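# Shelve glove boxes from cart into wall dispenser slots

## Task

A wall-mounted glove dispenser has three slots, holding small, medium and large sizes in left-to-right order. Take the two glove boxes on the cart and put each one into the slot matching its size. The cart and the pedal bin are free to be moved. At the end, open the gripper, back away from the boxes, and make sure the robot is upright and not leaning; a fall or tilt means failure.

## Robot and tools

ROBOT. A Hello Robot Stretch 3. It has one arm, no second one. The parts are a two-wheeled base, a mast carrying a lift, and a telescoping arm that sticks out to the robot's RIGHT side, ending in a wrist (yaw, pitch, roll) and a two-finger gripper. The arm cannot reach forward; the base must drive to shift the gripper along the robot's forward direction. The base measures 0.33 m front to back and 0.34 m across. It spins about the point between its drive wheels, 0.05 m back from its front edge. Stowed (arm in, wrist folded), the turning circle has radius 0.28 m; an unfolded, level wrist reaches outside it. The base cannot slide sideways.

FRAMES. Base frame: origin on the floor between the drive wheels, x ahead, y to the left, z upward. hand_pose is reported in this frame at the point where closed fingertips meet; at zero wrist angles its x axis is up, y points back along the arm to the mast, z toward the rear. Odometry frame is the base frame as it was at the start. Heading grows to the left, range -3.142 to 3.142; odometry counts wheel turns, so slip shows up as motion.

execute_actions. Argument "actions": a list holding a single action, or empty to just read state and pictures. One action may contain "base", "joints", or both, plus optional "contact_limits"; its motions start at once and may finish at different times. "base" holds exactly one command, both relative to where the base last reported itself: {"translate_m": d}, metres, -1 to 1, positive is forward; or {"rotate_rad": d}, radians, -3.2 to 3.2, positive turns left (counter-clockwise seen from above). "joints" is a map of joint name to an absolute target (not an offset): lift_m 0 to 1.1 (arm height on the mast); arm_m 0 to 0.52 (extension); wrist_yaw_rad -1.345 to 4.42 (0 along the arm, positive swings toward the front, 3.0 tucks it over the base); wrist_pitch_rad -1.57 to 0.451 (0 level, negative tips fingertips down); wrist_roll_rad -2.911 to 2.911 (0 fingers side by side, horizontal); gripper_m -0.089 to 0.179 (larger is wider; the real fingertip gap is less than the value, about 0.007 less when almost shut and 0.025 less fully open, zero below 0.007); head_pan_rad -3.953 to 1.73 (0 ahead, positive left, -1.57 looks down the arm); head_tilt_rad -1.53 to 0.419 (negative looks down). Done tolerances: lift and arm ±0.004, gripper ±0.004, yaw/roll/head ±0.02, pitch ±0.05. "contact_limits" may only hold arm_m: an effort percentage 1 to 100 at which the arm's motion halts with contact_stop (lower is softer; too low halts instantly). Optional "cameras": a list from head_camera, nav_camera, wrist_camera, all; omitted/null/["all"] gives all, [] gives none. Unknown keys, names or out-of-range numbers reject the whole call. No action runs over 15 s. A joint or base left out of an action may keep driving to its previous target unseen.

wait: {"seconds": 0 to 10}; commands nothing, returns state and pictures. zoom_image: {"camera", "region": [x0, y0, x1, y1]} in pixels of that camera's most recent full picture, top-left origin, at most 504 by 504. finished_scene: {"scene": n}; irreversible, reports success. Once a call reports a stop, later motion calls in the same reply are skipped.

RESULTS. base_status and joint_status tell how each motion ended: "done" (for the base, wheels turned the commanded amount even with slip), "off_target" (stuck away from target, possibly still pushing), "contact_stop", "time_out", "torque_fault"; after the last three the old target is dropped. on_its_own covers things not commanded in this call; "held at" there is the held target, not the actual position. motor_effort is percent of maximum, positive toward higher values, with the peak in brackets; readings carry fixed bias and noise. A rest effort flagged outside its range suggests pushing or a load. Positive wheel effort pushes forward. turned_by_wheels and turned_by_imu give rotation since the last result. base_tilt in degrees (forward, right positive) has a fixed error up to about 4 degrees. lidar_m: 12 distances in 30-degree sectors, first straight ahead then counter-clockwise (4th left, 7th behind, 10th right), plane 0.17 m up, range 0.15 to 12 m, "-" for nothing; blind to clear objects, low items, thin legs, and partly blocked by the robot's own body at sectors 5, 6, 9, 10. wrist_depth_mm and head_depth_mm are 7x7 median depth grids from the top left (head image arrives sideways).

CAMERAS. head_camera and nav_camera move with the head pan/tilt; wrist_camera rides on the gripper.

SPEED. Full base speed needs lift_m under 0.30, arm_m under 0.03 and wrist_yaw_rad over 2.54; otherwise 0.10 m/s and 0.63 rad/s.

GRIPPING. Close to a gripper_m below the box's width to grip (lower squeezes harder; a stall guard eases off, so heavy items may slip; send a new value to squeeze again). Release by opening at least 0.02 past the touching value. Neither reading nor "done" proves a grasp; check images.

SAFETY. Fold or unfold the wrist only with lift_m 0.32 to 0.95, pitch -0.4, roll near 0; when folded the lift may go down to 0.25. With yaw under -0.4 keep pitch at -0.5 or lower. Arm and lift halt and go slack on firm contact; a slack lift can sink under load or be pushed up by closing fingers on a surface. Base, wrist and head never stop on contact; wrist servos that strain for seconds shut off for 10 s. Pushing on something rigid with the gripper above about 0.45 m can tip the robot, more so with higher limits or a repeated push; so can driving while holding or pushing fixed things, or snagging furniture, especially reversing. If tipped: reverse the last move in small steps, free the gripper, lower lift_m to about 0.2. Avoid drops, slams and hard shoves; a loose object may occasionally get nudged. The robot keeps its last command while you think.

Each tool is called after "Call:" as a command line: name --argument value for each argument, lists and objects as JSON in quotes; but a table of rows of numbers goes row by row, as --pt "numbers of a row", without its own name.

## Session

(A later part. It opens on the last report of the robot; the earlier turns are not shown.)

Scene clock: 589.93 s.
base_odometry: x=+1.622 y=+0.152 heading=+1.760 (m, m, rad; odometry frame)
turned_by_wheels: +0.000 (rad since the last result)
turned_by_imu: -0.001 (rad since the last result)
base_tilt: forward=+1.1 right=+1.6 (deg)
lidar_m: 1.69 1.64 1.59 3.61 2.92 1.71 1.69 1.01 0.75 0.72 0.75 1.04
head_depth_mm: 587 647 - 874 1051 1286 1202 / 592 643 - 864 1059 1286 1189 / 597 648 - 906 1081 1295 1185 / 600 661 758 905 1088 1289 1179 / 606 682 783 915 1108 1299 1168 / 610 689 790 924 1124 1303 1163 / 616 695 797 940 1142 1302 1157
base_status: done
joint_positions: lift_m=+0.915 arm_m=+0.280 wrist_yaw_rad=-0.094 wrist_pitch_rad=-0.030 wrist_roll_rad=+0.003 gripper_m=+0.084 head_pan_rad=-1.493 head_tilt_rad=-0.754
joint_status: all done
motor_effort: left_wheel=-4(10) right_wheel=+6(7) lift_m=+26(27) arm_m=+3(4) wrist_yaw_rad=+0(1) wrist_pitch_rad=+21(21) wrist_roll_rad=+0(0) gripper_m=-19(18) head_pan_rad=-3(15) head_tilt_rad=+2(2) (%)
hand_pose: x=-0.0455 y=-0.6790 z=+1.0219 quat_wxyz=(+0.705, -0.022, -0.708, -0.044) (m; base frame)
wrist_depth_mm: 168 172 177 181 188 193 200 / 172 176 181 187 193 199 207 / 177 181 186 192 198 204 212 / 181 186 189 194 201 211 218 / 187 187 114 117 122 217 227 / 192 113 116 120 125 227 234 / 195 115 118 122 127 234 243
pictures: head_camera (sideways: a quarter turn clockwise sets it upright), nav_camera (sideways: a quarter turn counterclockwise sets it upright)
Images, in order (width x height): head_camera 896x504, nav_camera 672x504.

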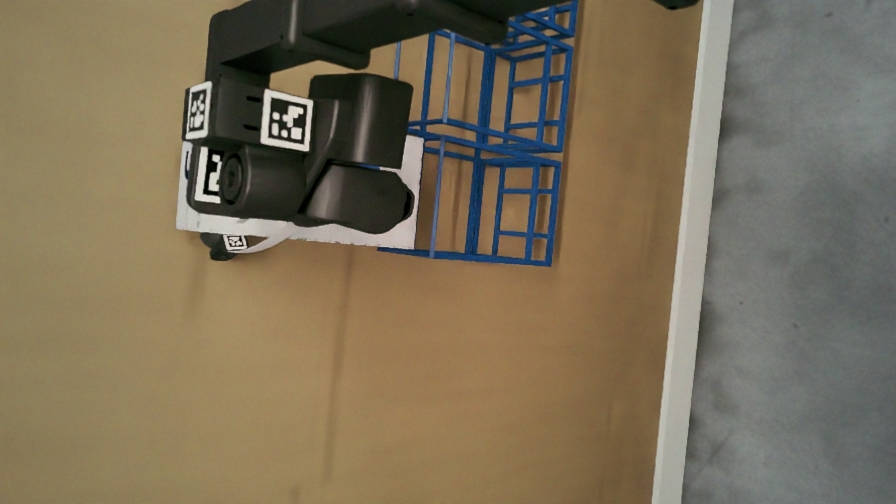

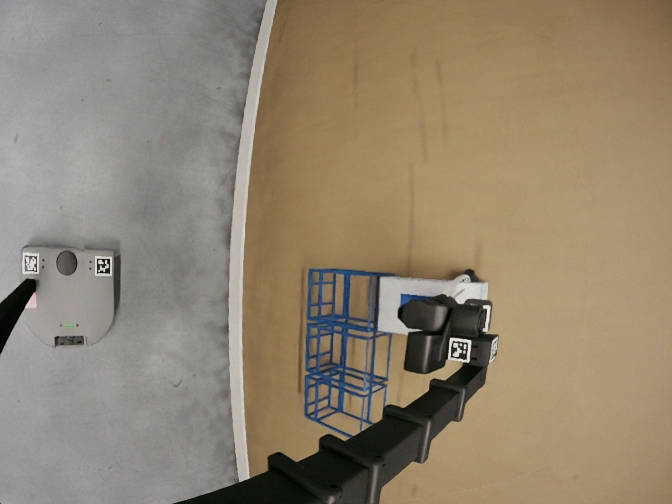

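Call:
execute_actions --actions '[{"joints": {"lift_m": 0.895}}]' --cameras '["head_camera", "wrist_camera"]'

Call:
zoom_image --camera "head_camera" --region '[380, 110, 560, 290]'

Scene clock: 624.03 s.
base_odometry: x=+1.622 y=+0.152 heading=+1.760 (m, m, rad; odometry frame)
turned_by_wheels: +0.000 (rad since the last result)
turned_by_imu: -0.001 (rad since the last result)
base_tilt: forward=+1.1 right=+1.6 (deg)
lidar_m: 1.69 1.63 1.60 3.60 2.93 1.71 1.68 1.01 0.75 0.72 0.75 1.04
head_depth_mm: 587 658 - 898 1077 1284 1204 / 592 651 - 910 1061 1292 1193 / 596 649 - 918 1077 1292 1187 / 601 665 762 906 1091 1294 1183 / 606 681 781 915 1109 1299 1173 / 609 688 790 925 1124 1306 1169 / 615 696 798 938 1139 1301 1161
base_status: not commanded
joint_positions: lift_m=+0.895 arm_m=+0.280 wrist_yaw_rad=-0.094 wrist_pitch_rad=-0.030 wrist_roll_rad=+0.003 gripper_m=+0.084 head_pan_rad=-1.493 head_tilt_rad=-0.754
joint_status: all done
motor_effort: left_wheel=-3(3) right_wheel=+6(6) lift_m=+26(25) arm_m=+4(4) wrist_yaw_rad=+0(1) wrist_pitch_rad=+21(21) wrist_roll_rad=+0(0) gripper_m=-19(19) head_pan_rad=-3(3) head_tilt_rad=+1(1) (%)
hand_pose: x=-0.0455 y=-0.6790 z=+1.0019 quat_wxyz=(+0.705, -0.022, -0.708, -0.044) (m; base frame)
wrist_depth_mm: 168 172 177 182 187 193 199 / 173 176 181 187 192 199 206 / 177 181 187 192 199 206 212 / 181 185 189 195 201 211 217 / 186 188 114 117 122 219 226 / 192 113 116 120 124 226 235 / 196 115 118 122 127 234 243
pictures: head_camera (sideways: a quarter turn clockwise sets it upright), wrist_camera
Images, in order (width x height): head_camera 896x504, wrist_camera 644x364.

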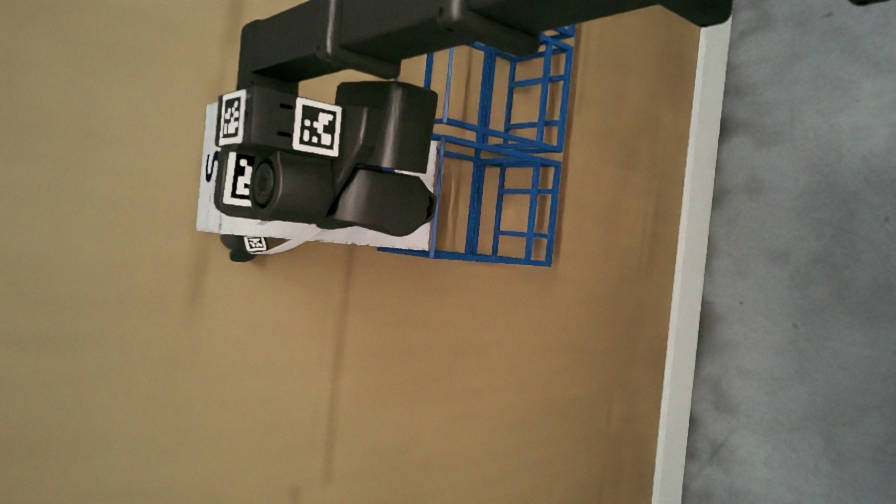

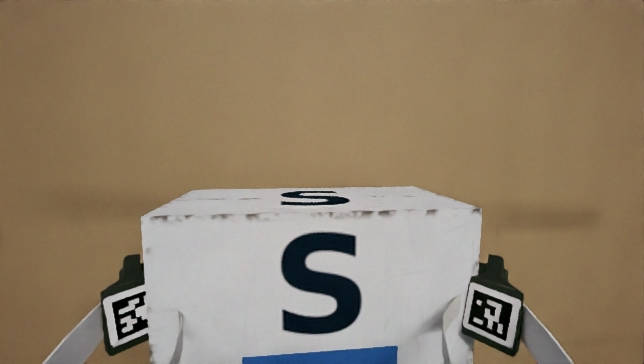

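Region (380, 110, 560, 290) of head_camera's 896x504 image, scaled by 2.800, with more detail than that image has.

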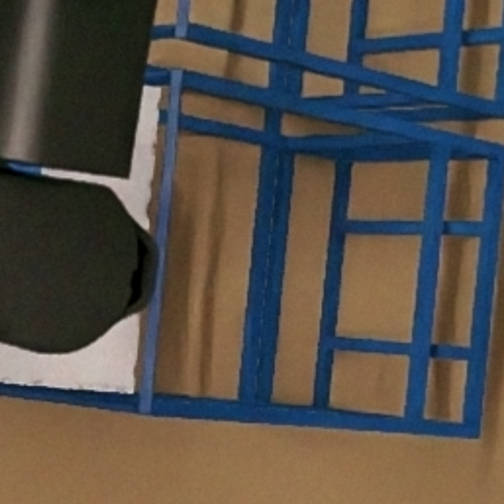

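Call:
execute_actions --actions '[{"joints": {"lift_m": 0.875}}]' --cameras '["head_camera", "nav_camera"]'

Call:
zoom_image --camera "head_camera" --region '[380, 110, 560, 290]'

Scene clock: 632.00 s.
base_odometry: x=+1.622 y=+0.152 heading=+1.760 (m, m, rad; odometry frame)
turned_by_wheels: +0.000 (rad since the last result)
turned_by_imu: -0.001 (rad since the last result)
base_tilt: forward=+1.1 right=+1.6 (deg)
lidar_m: 1.69 1.64 1.59 3.59 2.93 1.70 1.68 1.02 0.75 0.72 0.75 1.03
head_depth_mm: 587 659 721 - 1101 1275 1202 / 592 660 - 913 1060 1294 1196 / 596 659 - 933 1078 1298 1189 / 601 669 768 916 1091 1297 1180 / 605 682 783 917 1107 1302 1173 / 611 688 792 927 1122 1302 1164 / 616 696 799 938 1141 1302 1159
base_status: not commanded
joint_positions: lift_m=+0.875 arm_m=+0.280 wrist_yaw_rad=-0.094 wrist_pitch_rad=-0.030 wrist_roll_rad=+0.003 gripper_m=+0.084 head_pan_rad=-1.493 head_tilt_rad=-0.754
joint_status: all done
motor_effort: left_wheel=-4(4) right_wheel=+6(6) lift_m=+26(26) arm_m=+4(4) wrist_yaw_rad=+0(1) wrist_pitch_rad=+21(21) wrist_roll_rad=+0(0) gripper_m=-19(19) head_pan_rad=-4(3) head_tilt_rad=+1(1) (%)
hand_pose: x=-0.0455 y=-0.6790 z=+0.9819 quat_wxyz=(+0.705, -0.022, -0.708, -0.044) (m; base frame)
wrist_depth_mm: 168 172 178 183 188 193 200 / 173 176 181 187 193 198 205 / 177 181 186 192 199 204 212 / 182 186 188 195 201 211 220 / 186 188 114 118 122 218 226 / 192 113 116 120 124 226 234 / 196 115 118 122 127 233 243
pictures: head_camera (sideways: a quarter turn clockwise sets it upright), nav_camera (sideways: a quarter turn counterclockwise sets it upright)
Images, in order (width x height): head_camera 896x504, nav_camera 672x504.

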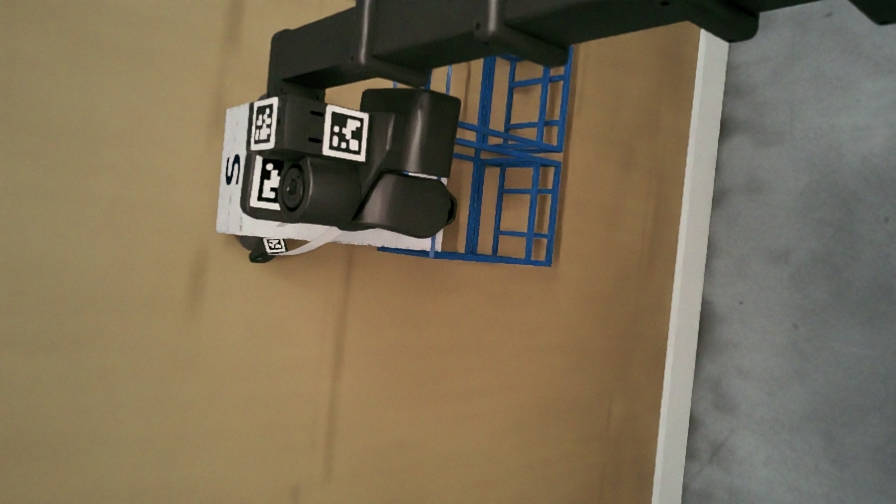

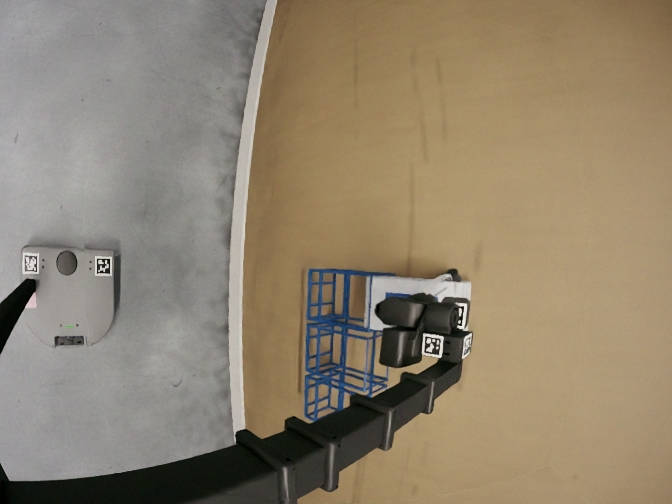

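Region (380, 110, 560, 290) of head_camera's 896x504 image, scaled by 2.800, with more detail than that image has.

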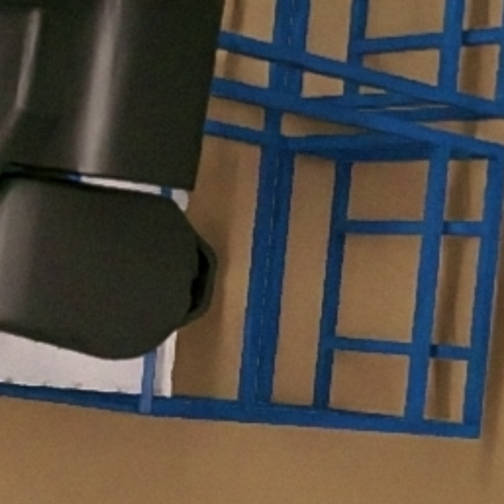

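Call:
execute_actions --actions '[{"joints": {"lift_m": 0.80}}]' --cameras '["head_camera"]'

Scene clock: 651.80 s.
base_odometry: x=+1.622 y=+0.152 heading=+1.760 (m, m, rad; odometry frame)
turned_by_wheels: +0.000 (rad since the last result)
turned_by_imu: -0.001 (rad since the last result)
base_tilt: forward=+1.1 right=+1.6 (deg)
lidar_m: 1.69 1.63 1.59 3.60 2.92 1.71 1.69 1.01 0.75 0.72 0.75 1.03
head_depth_mm: 588 658 752 832 - - - / 592 665 730 - 1079 1293 1194 / 597 670 703 - 1082 1297 1185 / 602 675 744 878 1096 1298 1182 / 606 682 782 918 1103 1296 1171 / 609 688 788 926 1121 1301 1167 / 614 693 797 939 1137 1302 1162
base_status: not commanded
joint_positions: lift_m=+0.800 arm_m=+0.280 wrist_yaw_rad=-0.094 wrist_pitch_rad=-0.030 wrist_roll_rad=+0.003 gripper_m=+0.084 head_pan_rad=-1.493 head_tilt_rad=-0.754
joint_status: all done
motor_effort: left_wheel=-4(3) right_wheel=+6(5) lift_m=+27(28) arm_m=+4(4) wrist_yaw_rad=+1(0) wrist_pitch_rad=+21(21) wrist_roll_rad=+0(0) gripper_m=-18(18) head_pan_rad=-4(3) head_tilt_rad=+2(1) (%)
hand_pose: x=-0.0455 y=-0.6790 z=+0.9069 quat_wxyz=(+0.705, -0.022, -0.708, -0.044) (m; base frame)
wrist_depth_mm: 168 172 177 182 187 193 199 / 172 177 182 187 193 199 206 / 177 181 186 192 199 205 212 / 182 186 188 195 201 211 218 / 186 188 114 117 122 218 225 / 192 113 116 120 124 227 233 / 196 115 118 122 127 233 243
pictures: head_camera (sideways: a quarter turn clockwise sets it upright)
Images, in order (width x height): head_camera 896x504.

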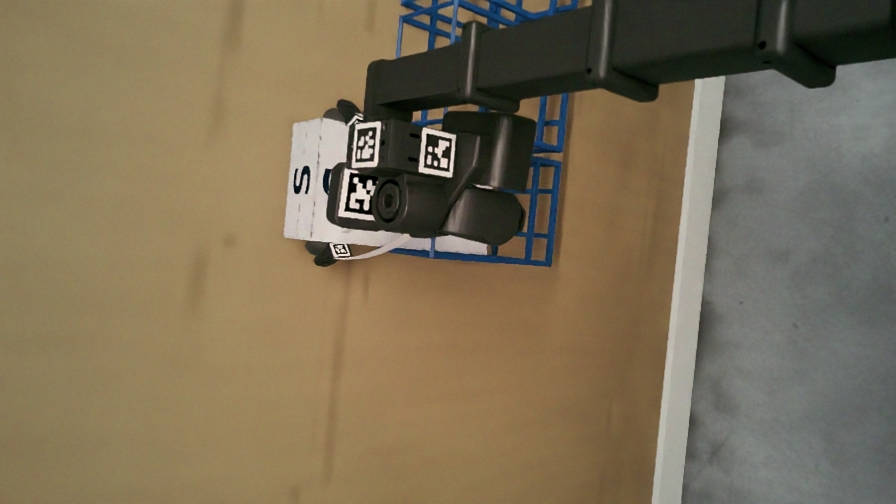

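Call:
execute_actions --actions '[{"joints": {"lift_m": 0.73}}]' --cameras '["head_camera", "nav_camera"]'

Call:
zoom_image --camera "head_camera" --region '[330, 180, 570, 300]'

Scene clock: 659.23 s.
base_odometry: x=+1.622 y=+0.152 heading=+1.760 (m, m, rad; odometry frame)
turned_by_wheels: +0.000 (rad since the last result)
turned_by_imu: -0.001 (rad since the last result)
base_tilt: forward=+1.1 right=+1.6 (deg)
lidar_m: 1.69 1.64 1.59 3.61 2.92 1.70 1.69 1.01 0.75 0.72 0.75 1.03
head_depth_mm: 588 662 752 855 1013 1276 - / 592 665 758 822 - 1292 1200 / 597 670 748 - 1149 1301 1188 / 600 677 759 867 1121 1296 1174 / 605 681 782 916 1103 1297 1172 / 610 689 789 928 1124 1303 1164 / 615 695 800 937 1139 1306 1159
base_status: not commanded
joint_positions: lift_m=+0.730 arm_m=+0.280 wrist_yaw_rad=-0.094 wrist_pitch_rad=-0.030 wrist_roll_rad=+0.003 gripper_m=+0.084 head_pan_rad=-1.493 head_tilt_rad=-0.754
joint_status: all done
motor_effort: left_wheel=-2(4) right_wheel=+6(6) lift_m=+27(25) arm_m=+4(4) wrist_yaw_rad=-1(0) wrist_pitch_rad=+21(21) wrist_roll_rad=+0(0) gripper_m=-19(20) head_pan_rad=-3(3) head_tilt_rad=+1(1) (%)
hand_pose: x=-0.0455 y=-0.6790 z=+0.8369 quat_wxyz=(+0.705, -0.022, -0.708, -0.044) (m; base frame)
wrist_depth_mm: 169 172 176 182 188 193 199 / 172 176 181 187 192 199 205 / 177 181 186 193 199 205 212 / 182 186 188 195 203 211 219 / 186 188 114 118 122 219 226 / 191 113 115 120 124 226 233 / 196 115 118 122 127 230 239
pictures: head_camera (sideways: a quarter turn clockwise sets it upright), nav_camera (sideways: a quarter turn counterclockwise sets it upright)
Images, in order (width x height): head_camera 896x504, nav_camera 672x504.

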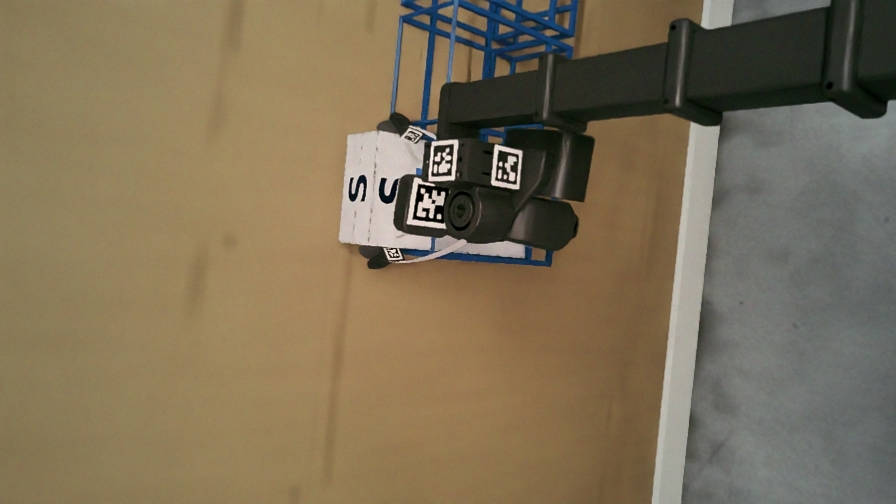

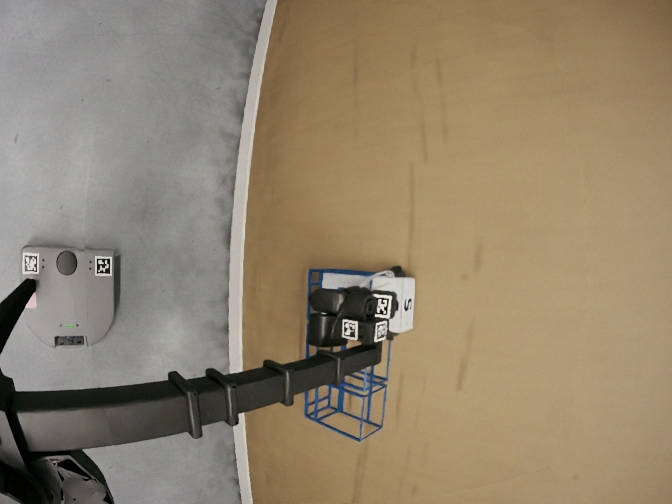

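Region (330, 180, 570, 300) of head_camera's 896x504 image, scaled by 2.100, with more detail than that image has.

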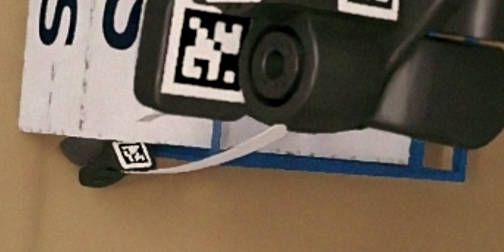

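Call:
execute_actions --actions '[{"joints": {"lift_m": 0.712}}]' --cameras '["head_camera"]'

Call:
zoom_image --camera "head_camera" --region '[330, 180, 570, 300]'

Scene clock: 667.43 s.
base_odometry: x=+1.622 y=+0.152 heading=+1.760 (m, m, rad; odometry frame)
turned_by_wheels: +0.000 (rad since the last result)
turned_by_imu: -0.001 (rad since the last result)
base_tilt: forward=+1.1 right=+1.6 (deg)
lidar_m: 1.69 1.64 1.59 3.60 2.92 1.70 1.69 1.02 0.75 0.72 0.75 1.03
head_depth_mm: 588 659 754 854 1016 1254 - / 593 665 760 822 - 1289 1203 / 598 671 753 742 1151 1302 1185 / 601 677 759 874 1123 1295 1178 / 606 682 782 918 1110 1298 1172 / 611 689 791 929 1120 1302 1165 / 615 695 798 938 1140 1302 1160
base_status: not commanded
joint_positions: lift_m=+0.712 arm_m=+0.280 wrist_yaw_rad=-0.094 wrist_pitch_rad=-0.001 wrist_roll_rad=+0.003 gripper_m=+0.084 head_pan_rad=-1.493 head_tilt_rad=-0.754
joint_status: all done
motor_effort: left_wheel=-3(3) right_wheel=+6(6) lift_m=+23(26) arm_m=+3(4) wrist_yaw_rad=+0(0) wrist_pitch_rad=+12(21) wrist_roll_rad=+0(0) gripper_m=-19(18) head_pan_rad=-3(3) head_tilt_rad=+1(1) (%)
hand_pose: x=-0.0456 y=-0.6798 z=+0.8263 quat_wxyz=(+0.705, -0.033, -0.707, -0.034) (m; base frame)
wrist_depth_mm: 171 174 180 185 190 196 202 / 174 178 183 189 195 201 208 / 178 183 188 194 200 206 214 / 182 186 190 195 202 211 219 / 185 187 113 117 122 217 225 / 190 113 116 120 125 225 229 / 193 115 118 122 127 132 234
pictures: head_camera (sideways: a quarter turn clockwise sets it upright)
Images, in order (width x height): head_camera 896x504.

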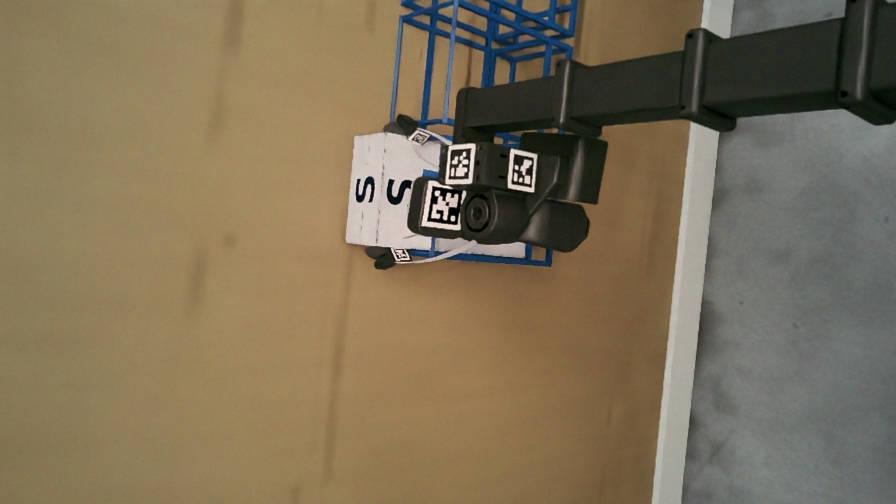

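Region (330, 180, 570, 300) of head_camera's 896x504 image, scaled by 2.100, with more detail than that image has.

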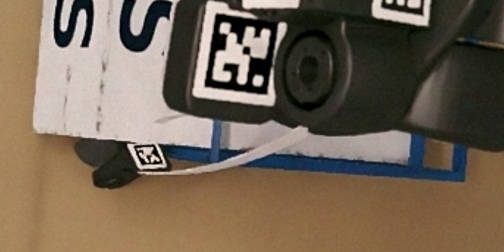

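Call:
execute_actions --actions '[{"joints": {"lift_m": 0.72, "gripper_m": 0.115}}]' --cameras '["head_camera", "wrist_camera"]'

Scene clock: 690.80 s.
base_odometry: x=+1.622 y=+0.152 heading=+1.760 (m, m, rad; odometry frame)
turned_by_wheels: +0.000 (rad since the last result)
turned_by_imu: -0.001 (rad since the last result)
base_tilt: forward=+1.1 right=+1.6 (deg)
lidar_m: 1.68 1.64 1.60 3.61 2.93 1.71 1.69 1.01 0.74 0.72 0.75 1.03
head_depth_mm: 589 659 754 856 1016 1257 - / 591 665 758 823 - 1289 1193 / 597 671 751 738 1149 1294 1183 / 602 676 760 879 1125 1296 1181 / 606 682 783 917 1105 1298 1176 / 610 690 789 930 1122 1299 1164 / 615 695 797 937 1139 1302 1159
base_status: not commanded
joint_positions: lift_m=+0.720 arm_m=+0.280 wrist_yaw_rad=-0.094 wrist_pitch_rad=-0.025 wrist_roll_rad=+0.003 gripper_m=+0.115 head_pan_rad=-1.493 head_tilt_rad=-0.754
joint_status: all done
motor_effort: left_wheel=-4(4) right_wheel=+6(6) lift_m=+31(32) arm_m=+4(4) wrist_yaw_rad=+0(1) wrist_pitch_rad=+19(19) wrist_roll_rad=+0(0) gripper_m=-8(68) head_pan_rad=-3(3) head_tilt_rad=+1(1) (%)
hand_pose: x=-0.0455 y=-0.6792 z=+0.8280 quat_wxyz=(+0.705, -0.024, -0.708, -0.042) (m; base frame)
wrist_depth_mm: 169 172 177 182 188 195 200 / 173 177 181 188 193 200 206 / 178 181 186 192 198 205 212 / 182 186 190 195 202 212 219 / 187 187 115 118 123 218 226 / 191 114 116 120 125 226 231 / 195 115 118 122 127 132 239
pictures: head_camera (sideways: a quarter turn clockwise sets it upright), wrist_camera
Images, in order (width x height): head_camera 896x504, wrist_camera 644x364.

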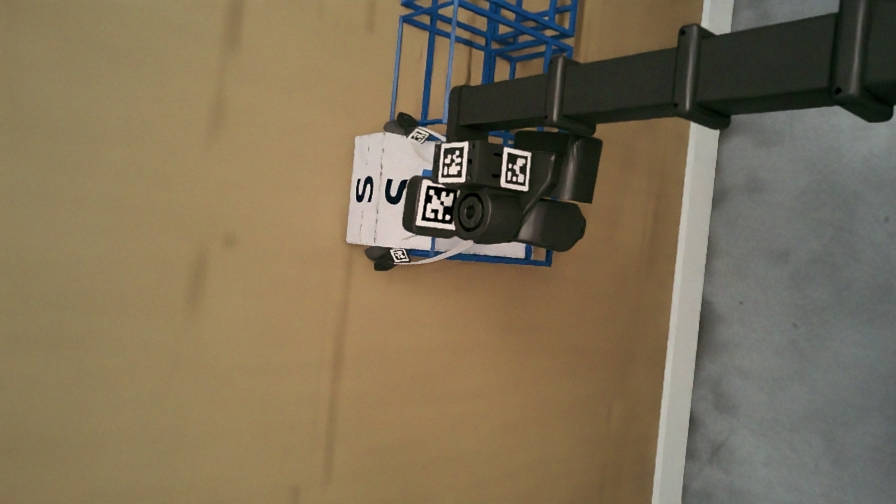

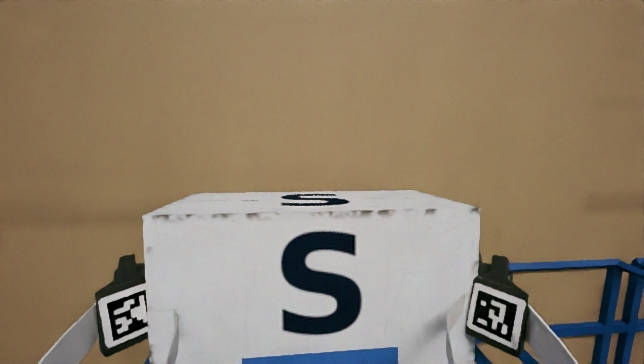

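Call:
execute_actions --actions '[{"joints": {"gripper_m": 0.128}}]' --cameras '["head_camera", "wrist_camera"]'

Scene clock: 697.23 s.
base_odometry: x=+1.622 y=+0.152 heading=+1.760 (m, m, rad; odometry frame)
turned_by_wheels: +0.000 (rad since the last result)
turned_by_imu: -0.001 (rad since the last result)
base_tilt: forward=+1.1 right=+1.6 (deg)
lidar_m: 1.69 1.64 1.59 3.60 2.92 1.71 1.68 1.01 0.75 0.72 0.75 1.03
head_depth_mm: 588 661 752 854 1013 1258 - / 592 666 759 832 - 1287 1194 / 597 671 768 750 1148 1300 1183 / 601 675 769 869 1120 1298 1182 / 605 683 780 917 1108 1296 1170 / 611 689 791 927 1122 1301 1165 / 616 694 798 939 1143 1301 1158
base_status: not commanded
joint_positions: lift_m=+0.720 arm_m=+0.280 wrist_yaw_rad=-0.094 wrist_pitch_rad=-0.012 wrist_roll_rad=+0.003 gripper_m=+0.128 head_pan_rad=-1.493 head_tilt_rad=-0.754
joint_status: all done
motor_effort: left_wheel=-3(4) right_wheel=+5(6) lift_m=+30(30) arm_m=+4(3) wrist_yaw_rad=+0(0) wrist_pitch_rad=+15(19) wrist_roll_rad=+0(0) gripper_m=-2(51) head_pan_rad=-4(3) head_tilt_rad=+1(1) (%)
hand_pose: x=-0.0455 y=-0.6796 z=+0.8315 quat_wxyz=(+0.705, -0.029, -0.707, -0.038) (m; base frame)
wrist_depth_mm: 170 174 179 184 190 196 202 / 173 178 183 188 194 200 207 / 177 182 187 193 200 206 212 / 181 186 191 198 205 211 219 / 185 191 190 191 205 217 225 / 190 127 128 130 132 225 229 / 194 127 128 130 133 224 236
pictures: head_camera (sideways: a quarter turn clockwise sets it upright), wrist_camera
Images, in order (width x height): head_camera 896x504, wrist_camera 644x364.

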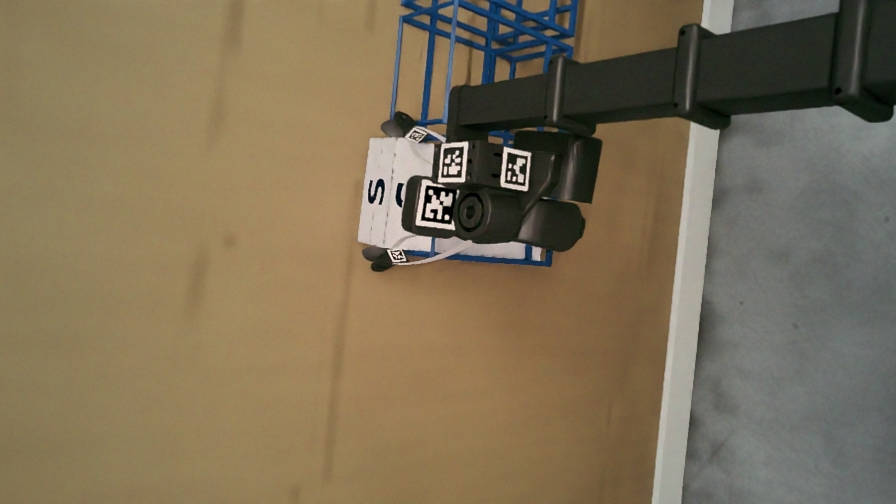

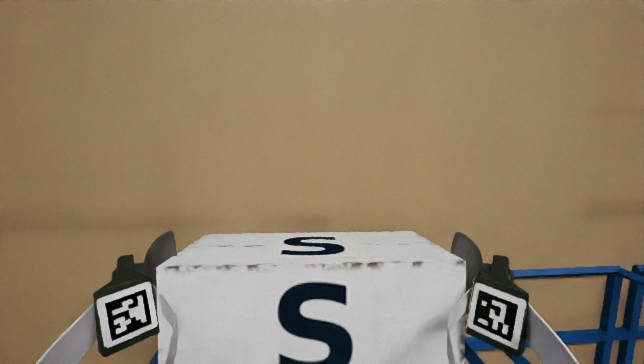

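Call:
execute_actions --actions '[{"joints": {"gripper_m": 0.179, "lift_m": 0.74}}]' --cameras '["head_camera", "wrist_camera"]'

Scene clock: 701.67 s.
base_odometry: x=+1.622 y=+0.152 heading=+1.760 (m, m, rad; odometry frame)
turned_by_wheels: +0.000 (rad since the last result)
turned_by_imu: -0.001 (rad since the last result)
base_tilt: forward=+1.1 right=+1.6 (deg)
lidar_m: 1.69 1.64 1.59 3.61 2.92 1.71 1.69 1.02 0.75 0.72 0.75 1.04
head_depth_mm: 589 659 752 855 1018 1270 - / 593 666 760 836 - 1286 1194 / 596 672 769 - 1139 1295 1186 / 601 677 770 848 1118 1296 1177 / 605 682 781 915 1102 1300 1171 / 612 687 789 926 1123 1304 1165 / 615 695 800 937 1138 1299 1158
base_status: not commanded
joint_positions: lift_m=+0.740 arm_m=+0.280 wrist_yaw_rad=-0.094 wrist_pitch_rad=+0.018 wrist_roll_rad=+0.003 gripper_m=+0.179 head_pan_rad=-1.493 head_tilt_rad=-0.754
joint_status: all done
motor_effort: left_wheel=-3(4) right_wheel=+5(6) lift_m=+27(32) arm_m=+4(4) wrist_yaw_rad=+0(1) wrist_pitch_rad=+7(15) wrist_roll_rad=+0(0) gripper_m=+0(84) head_pan_rad=-3(3) head_tilt_rad=+1(1) (%)
hand_pose: x=-0.0456 y=-0.6802 z=+0.8591 quat_wxyz=(+0.706, -0.039, -0.707, -0.027) (m; base frame)
wrist_depth_mm: 172 177 181 187 193 200 205 / 176 179 185 190 196 202 209 / 179 183 188 195 201 208 214 / 183 187 192 199 204 212 219 / 185 191 196 203 209 215 224 / 188 195 199 205 212 220 231 / - 197 134 134 135 225 233
pictures: head_camera (sideways: a quarter turn clockwise sets it upright), wrist_camera
Images, in order (width x height): head_camera 896x504, wrist_camera 644x364.

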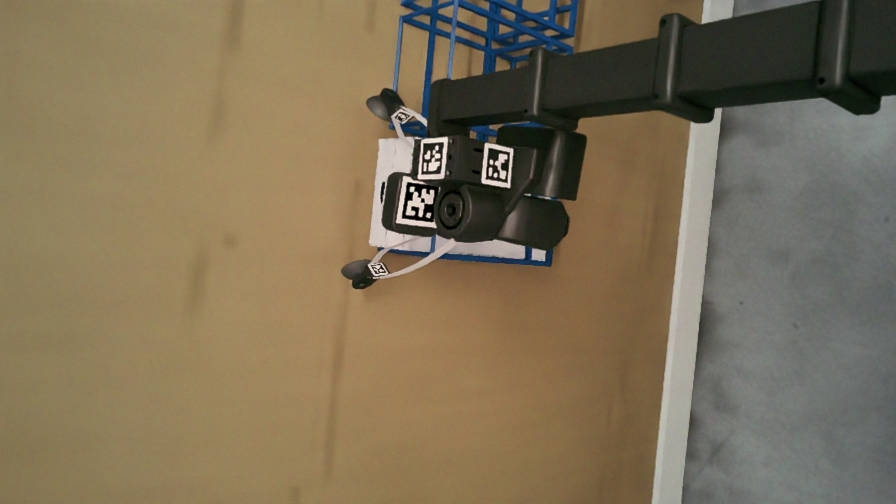

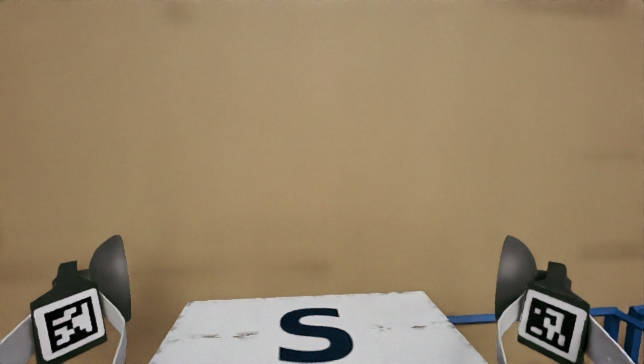

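Call:
execute_actions --actions '[{"joints": {"arm_m": 0.0, "lift_m": 0.78, "wrist_yaw_rad": 0.0, "wrist_pitch_rad": 0.0, "head_pan_rad": -1.57, "head_tilt_rad": -0.7}}]'

Scene clock: 709.13 s.
base_odometry: x=+1.622 y=+0.152 heading=+1.760 (m, m, rad; odometry frame)
turned_by_wheels: +0.000 (rad since the last result)
turned_by_imu: -0.001 (rad since the last result)
base_tilt: forward=+1.1 right=+1.6 (deg)
lidar_m: 1.69 1.63 1.59 3.61 2.92 1.71 1.68 1.01 0.75 0.72 0.75 1.03
head_depth_mm: 593 664 751 848 951 1253 1287 / 594 663 752 866 975 1254 - / 593 663 752 793 1000 1262 - / 594 662 751 771 877 - - / 595 664 753 851 1029 1258 1196 / 594 666 753 870 1027 1262 1189 / 595 664 754 871 1030 1261 1187
base_status: not commanded
joint_positions: lift_m=+0.780 arm_m=+0.000 wrist_yaw_rad=-0.001 wrist_pitch_rad=-0.016 wrist_roll_rad=+0.003 gripper_m=+0.179 head_pan_rad=-1.563 head_tilt_rad=-0.704
joint_status: all done
motor_effort: left_wheel=-5(3) right_wheel=+5(5) lift_m=+28(28) arm_m=-3(4) wrist_yaw_rad=+0(4) wrist_pitch_rad=+5(7) wrist_roll_rad=+0(0) gripper_m=+1(0) head_pan_rad=-3(11) head_tilt_rad=+2(8) (%)
hand_pose: x=-0.0217 y=-0.4010 z=+0.8905 quat_wxyz=(+0.706, +0.006, -0.708, -0.006) (m; base frame)
wrist_depth_mm: 443 449 443 451 454 460 455 / 459 459 459 462 464 466 467 / 467 472 473 478 478 473 480 / 479 481 488 485 487 493 492 / 491 496 497 398 500 496 502 / 501 516 514 404 502 515 517 / - 522 523 418 516 524 530
pictures: head_camera (sideways: a quarter turn clockwise sets it upright), nav_camera (sideways: a quarter turn counterclockwise sets it upright), wrist_camera
Images, in order (width x height): head_camera 896x504, nav_camera 672x504, wrist_camera 644x364.

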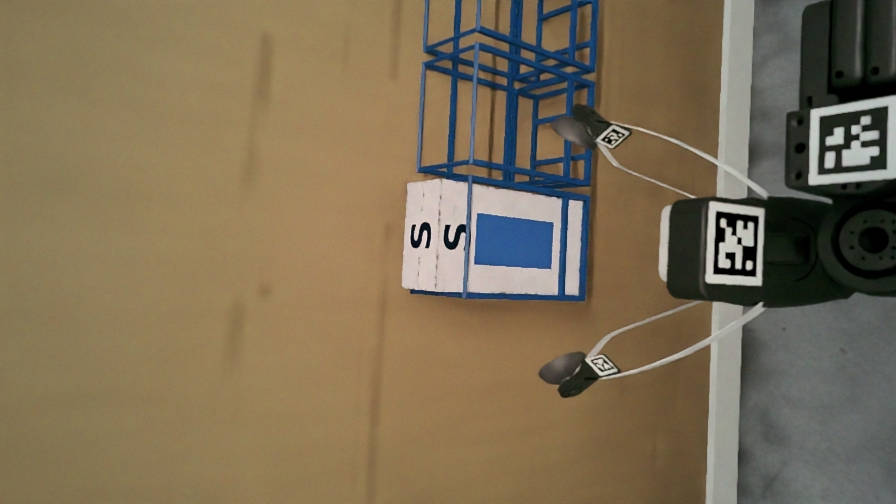

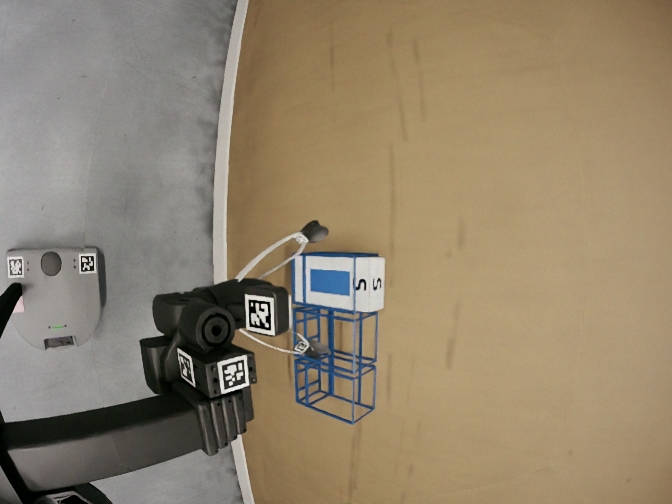

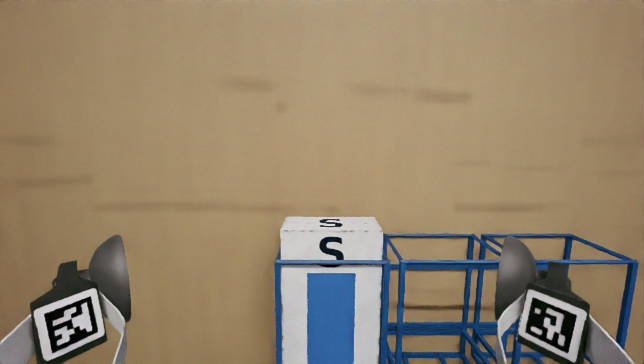

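Call:
execute_actions --actions '[{"base": {"rotate_rad": -0.41}, "joints": {"head_pan_rad": -2.7, "head_tilt_rad": -0.5}}]' --cameras '[]'

Call:
execute_actions --actions '[{"base": {"translate_m": -1.0}}]' --cameras '["head_camera"]'

Scene clock: 735.17 s.
base_odometry: x=+1.622 y=+0.152 heading=+1.351 (m, m, rad; odometry frame)
turned_by_wheels: -0.410 (rad since the last result)
turned_by_imu: -0.415 (rad since the last result)
base_tilt: forward=+1.1 right=+1.6 (deg)
lidar_m: 1.17 1.69 1.59 1.76 3.62 2.64 1.69 1.94 0.92 0.73 0.72 0.78
head_depth_mm: 1764 1915 2007 2159 2053 1661 1370 / 1773 1909 1977 2126 2003 1646 1358 / 1776 1916 2088 2295 2096 1626 1350 / 1773 1930 2109 2311 2055 1617 1343 / 1790 1924 2109 2298 2049 1612 1332 / 1790 1927 2098 2305 2025 1597 1324 / 1787 1927 2077 2268 2003 1581 1315
base_status: done
joint_positions: lift_m=+0.780 arm_m=+0.000 wrist_yaw_rad=-0.001 wrist_pitch_rad=-0.016 wrist_roll_rad=+0.003 gripper_m=+0.179 head_pan_rad=-2.693 head_tilt_rad=-0.507
joint_status: all done
motor_effort: left_wheel=+5(11) right_wheel=-4(10) lift_m=+27(28) arm_m=-3(3) wrist_yaw_rad=+1(1) wrist_pitch_rad=+5(5) wrist_roll_rad=+0(0) gripper_m=+2(0) head_pan_rad=-3(46) head_tilt_rad=+2(15) (%)
hand_pose: x=-0.0217 y=-0.4010 z=+0.8905 quat_wxyz=(+0.706, +0.006, -0.708, -0.006) (m; base frame)
wrist_depth_mm: 386 424 470 526 600 706 845 / 392 429 483 541 619 730 878 / 404 438 483 555 629 763 922 / 405 452 503 574 650 789 946 / 405 423 514 581 687 784 998 / 343 387 526 590 699 792 - / - 392 531 543 734 836 -
pictures: none
No camera images: the call's "cameras" was empty. Leave "cameras" out to get every camera's image.

Scene clock: 746.57 s.
base_odometry: x=+1.403 y=-0.824 heading=+1.351 (m, m, rad; odometry frame)
turned_by_wheels: +0.000 (rad since the last result)
turned_by_imu: -0.007 (rad since the last result)
base_tilt: forward=+1.1 right=+1.6 (deg)
lidar_m: 1.80 2.15 2.16 3.25 3.08 1.48 0.74 0.72 1.25 1.13 1.11 1.20
head_depth_mm: 966 1043 1138 1217 1040 1150 1266 / 967 1047 1138 1221 1029 1143 1249 / 966 1047 1146 1056 1019 1131 1246 / 969 1050 1146 1046 1008 1124 1243 / 975 1052 1148 1269 1410 1521 1299 / 974 1058 1153 1266 1411 1532 1322 / 976 1056 1158 1270 1412 1535 1312
base_status: done
joint_positions: lift_m=+0.780 arm_m=+0.000 wrist_yaw_rad=-0.001 wrist_pitch_rad=-0.016 wrist_roll_rad=+0.003 gripper_m=+0.179 head_pan_rad=-2.693 head_tilt_rad=-0.507
joint_status: not commanded
motor_effort: left_wheel=+5(7) right_wheel=-4(11) lift_m=+27(27) arm_m=-3(3) wrist_yaw_rad=+0(0) wrist_pitch_rad=+5(5) wrist_roll_rad=+0(0) gripper_m=+0(1) head_pan_rad=-3(3) head_tilt_rad=+2(3) (%)
hand_pose: x=-0.0217 y=-0.4010 z=+0.8905 quat_wxyz=(+0.706, +0.006, -0.708, -0.006) (m; base frame)
wrist_depth_mm: 680 762 841 946 - - 868 / 712 788 870 990 - - 887 / 729 786 892 - - - 884 / 732 811 920 - - - 906 / 747 837 946 - - - 885 / 755 869 961 - - - 891 / - 882 992 - - - 850
pictures: head_camera (sideways: a quarter turn clockwise sets it upright)
Images, in order (width x height): head_camera 896x504.

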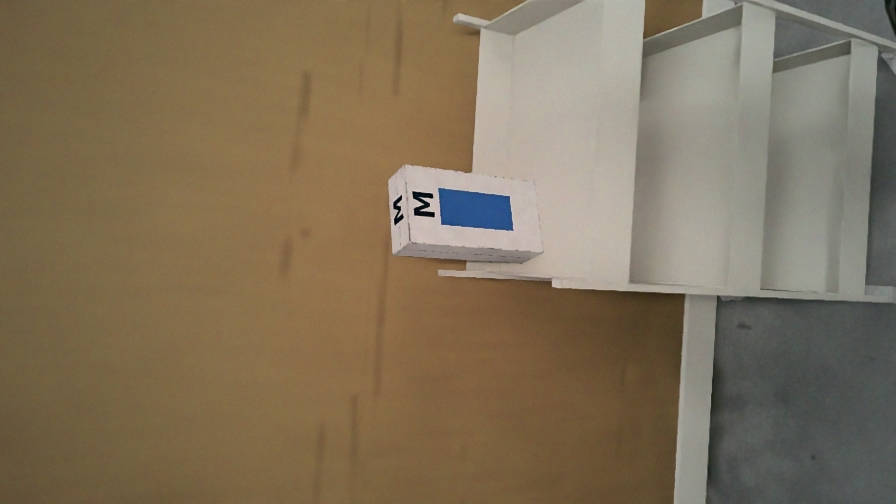

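Call:
execute_actions --actions '[{"base": {"translate_m": -0.17}}]' --cameras '[]'

Call:
execute_actions --actions '[{"base": {"rotate_rad": -1.15}, "joints": {"head_pan_rad": -1.57, "head_tilt_rad": -0.6, "lift_m": 0.80}}]'

Scene clock: 755.20 s.
base_odometry: x=+1.366 y=-0.990 heading=+1.351 (m, m, rad; odometry frame)
turned_by_wheels: +0.000 (rad since the last result)
turned_by_imu: -0.002 (rad since the last result)
base_tilt: forward=+1.1 right=+1.6 (deg)
lidar_m: 1.91 2.27 2.33 3.18 2.66 1.28 0.58 0.57 1.08 1.20 1.18 1.28
head_depth_mm: 830 897 979 1077 1014 863 947 / 833 899 981 1081 1028 859 964 / 834 902 984 1068 1016 849 956 / 837 904 986 881 926 842 976 / 835 905 989 1058 960 778 947 / 836 905 991 1089 1207 1362 1325 / 840 910 991 1095 1217 1367 1316
base_status: done
joint_positions: lift_m=+0.780 arm_m=+0.000 wrist_yaw_rad=-0.001 wrist_pitch_rad=-0.016 wrist_roll_rad=+0.003 gripper_m=+0.179 head_pan_rad=-2.693 head_tilt_rad=-0.507
joint_status: not commanded
motor_effort: left_wheel=+5(8) right_wheel=-4(9) lift_m=+27(27) arm_m=-3(3) wrist_yaw_rad=+0(0) wrist_pitch_rad=+5(5) wrist_roll_rad=+0(0) gripper_m=+0(1) head_pan_rad=-3(3) head_tilt_rad=+2(2) (%)
hand_pose: x=-0.0217 y=-0.4010 z=+0.8905 quat_wxyz=(+0.706, +0.006, -0.708, -0.006) (m; base frame)
wrist_depth_mm: 764 814 931 - - 943 727 / 753 845 945 - - 921 737 / 791 845 977 - - 973 772 / 796 873 989 - - 975 753 / 815 917 992 - - 991 754 / 812 931 - - - - 750 / - 936 - - - - 726
pictures: none
No camera images: the call's "cameras" was empty. Leave "cameras" out to get every camera's image.

Scene clock: 757.97 s.
base_odometry: x=+1.366 y=-0.990 heading=+0.201 (m, m, rad; odometry frame)
turned_by_wheels: -1.150 (rad since the last result)
turned_by_imu: -1.161 (rad since the last result)
base_tilt: forward=+1.1 right=+1.6 (deg)
lidar_m: 1.18 1.23 1.70 2.61 2.28 3.11 3.16 1.41 0.59 0.57 1.04 1.22
head_depth_mm: 835 916 1016 1117 919 1009 1269 / 832 914 1016 1081 927 1035 1143 / 833 915 1013 1078 915 1027 1146 / 831 912 998 889 903 1045 - / 831 913 1010 913 898 1012 1108 / 828 911 1010 1130 1268 1421 1252 / 828 906 1006 1130 1289 1428 1247
base_status: done
joint_positions: lift_m=+0.800 arm_m=+0.000 wrist_yaw_rad=-0.001 wrist_pitch_rad=-0.016 wrist_roll_rad=+0.003 gripper_m=+0.179 head_pan_rad=-1.577 head_tilt_rad=-0.592
joint_status: all done
motor_effort: left_wheel=+5(11) right_wheel=-4(11) lift_m=+27(29) arm_m=-3(3) wrist_yaw_rad=+1(2) wrist_pitch_rad=+5(5) wrist_roll_rad=+0(0) gripper_m=+0(0) head_pan_rad=+4(47) head_tilt_rad=-3(10) (%)
hand_pose: x=-0.0216 y=-0.4010 z=+0.9104 quat_wxyz=(+0.706, +0.006, -0.708, -0.006) (m; base frame)
wrist_depth_mm: 724 723 733 726 734 723 723 / 730 744 751 745 741 751 744 / 766 759 772 760 778 770 779 / 774 776 788 771 779 803 792 / 783 809 817 575 808 793 807 / 817 823 835 596 686 642 832 / - 845 504 502 504 480 849
pictures: head_camera (sideways: a quarter turn clockwise sets it upright), nav_camera (sideways: a quarter turn counterclockwise sets it upright), wrist_camera
Images, in order (width x height): head_camera 896x504, nav_camera 672x504, wrist_camera 644x364.

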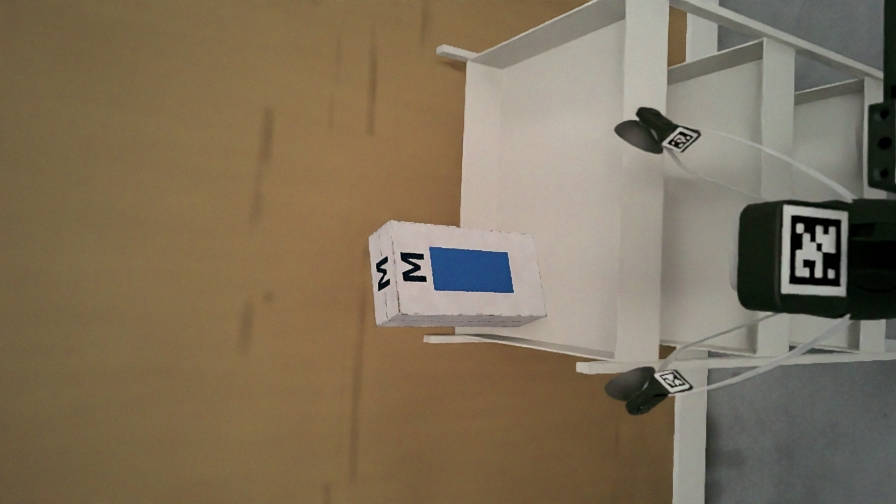

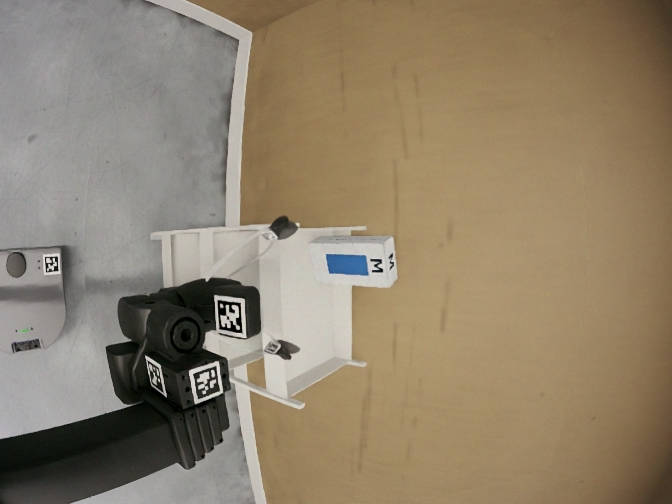

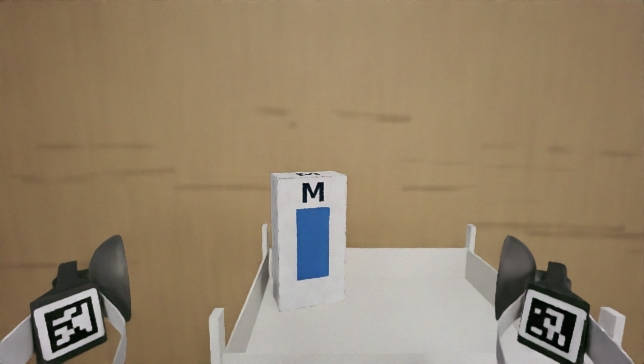

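Call:
execute_actions --actions '[{"base": {"translate_m": 0.017}, "joints": {"arm_m": 0.27, "lift_m": 0.757}}]' --cameras '["head_camera", "wrist_camera"]'

Scene clock: 770.60 s.
base_odometry: x=+1.383 y=-0.987 heading=+0.201 (m, m, rad; odometry frame)
turned_by_wheels: +0.000 (rad since the last result)
turned_by_imu: -0.001 (rad since the last result)
base_tilt: forward=+1.1 right=+1.6 (deg)
lidar_m: 1.16 1.21 1.68 2.67 2.28 3.11 3.18 1.40 0.59 0.57 1.04 1.21
head_depth_mm: 836 915 1017 1121 913 997 1297 / 833 916 1015 1085 957 - - / 831 915 1012 1097 - 1022 1135 / 830 912 995 877 - 1014 1139 / 830 910 1013 1013 843 985 1155 / 829 908 1011 1134 1288 1432 1254 / 829 906 1005 1129 1288 1429 1249
base_status: done
joint_positions: lift_m=+0.757 arm_m=+0.270 wrist_yaw_rad=-0.001 wrist_pitch_rad=-0.016 wrist_roll_rad=+0.003 gripper_m=+0.179 head_pan_rad=-1.577 head_tilt_rad=-0.592
joint_status: all done
motor_effort: left_wheel=+5(12) right_wheel=-4(7) lift_m=+23(22) arm_m=+4(3) wrist_yaw_rad=+0(2) wrist_pitch_rad=+5(5) wrist_roll_rad=+0(0) gripper_m=+1(1) head_pan_rad=+4(4) head_tilt_rad=-3(3) (%)
hand_pose: x=-0.0216 y=-0.6705 z=+0.8675 quat_wxyz=(+0.706, +0.006, -0.708, -0.006) (m; base frame)
wrist_depth_mm: 458 461 460 464 461 464 464 / 472 473 472 473 478 476 481 / 482 481 481 492 487 491 493 / 497 496 494 277 498 505 502 / 509 508 506 282 509 512 517 / 520 523 521 286 424 522 529 / - 541 539 296 413 410 362
pictures: head_camera (sideways: a quarter turn clockwise sets it upright), wrist_camera
Images, in order (width x height): head_camera 896x504, wrist_camera 644x364.

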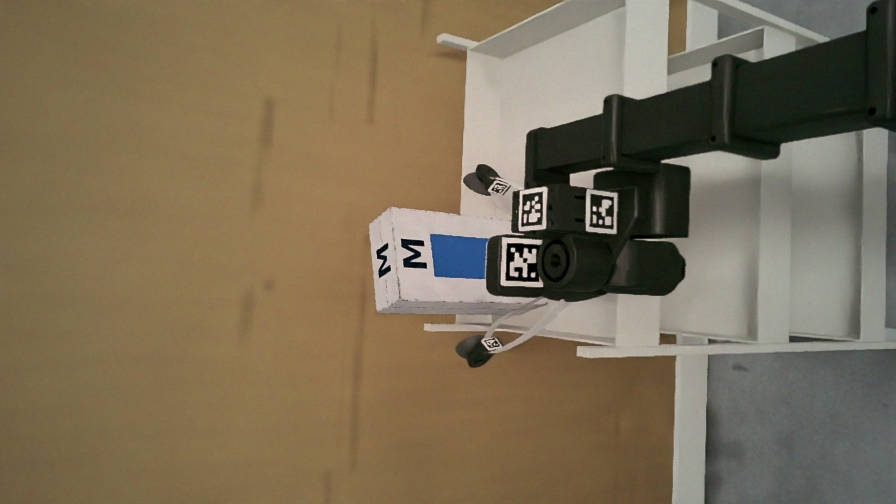

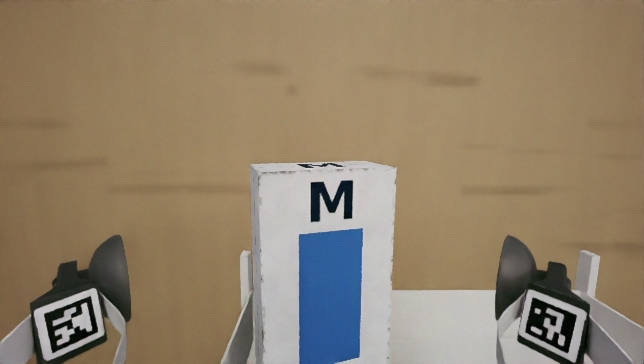

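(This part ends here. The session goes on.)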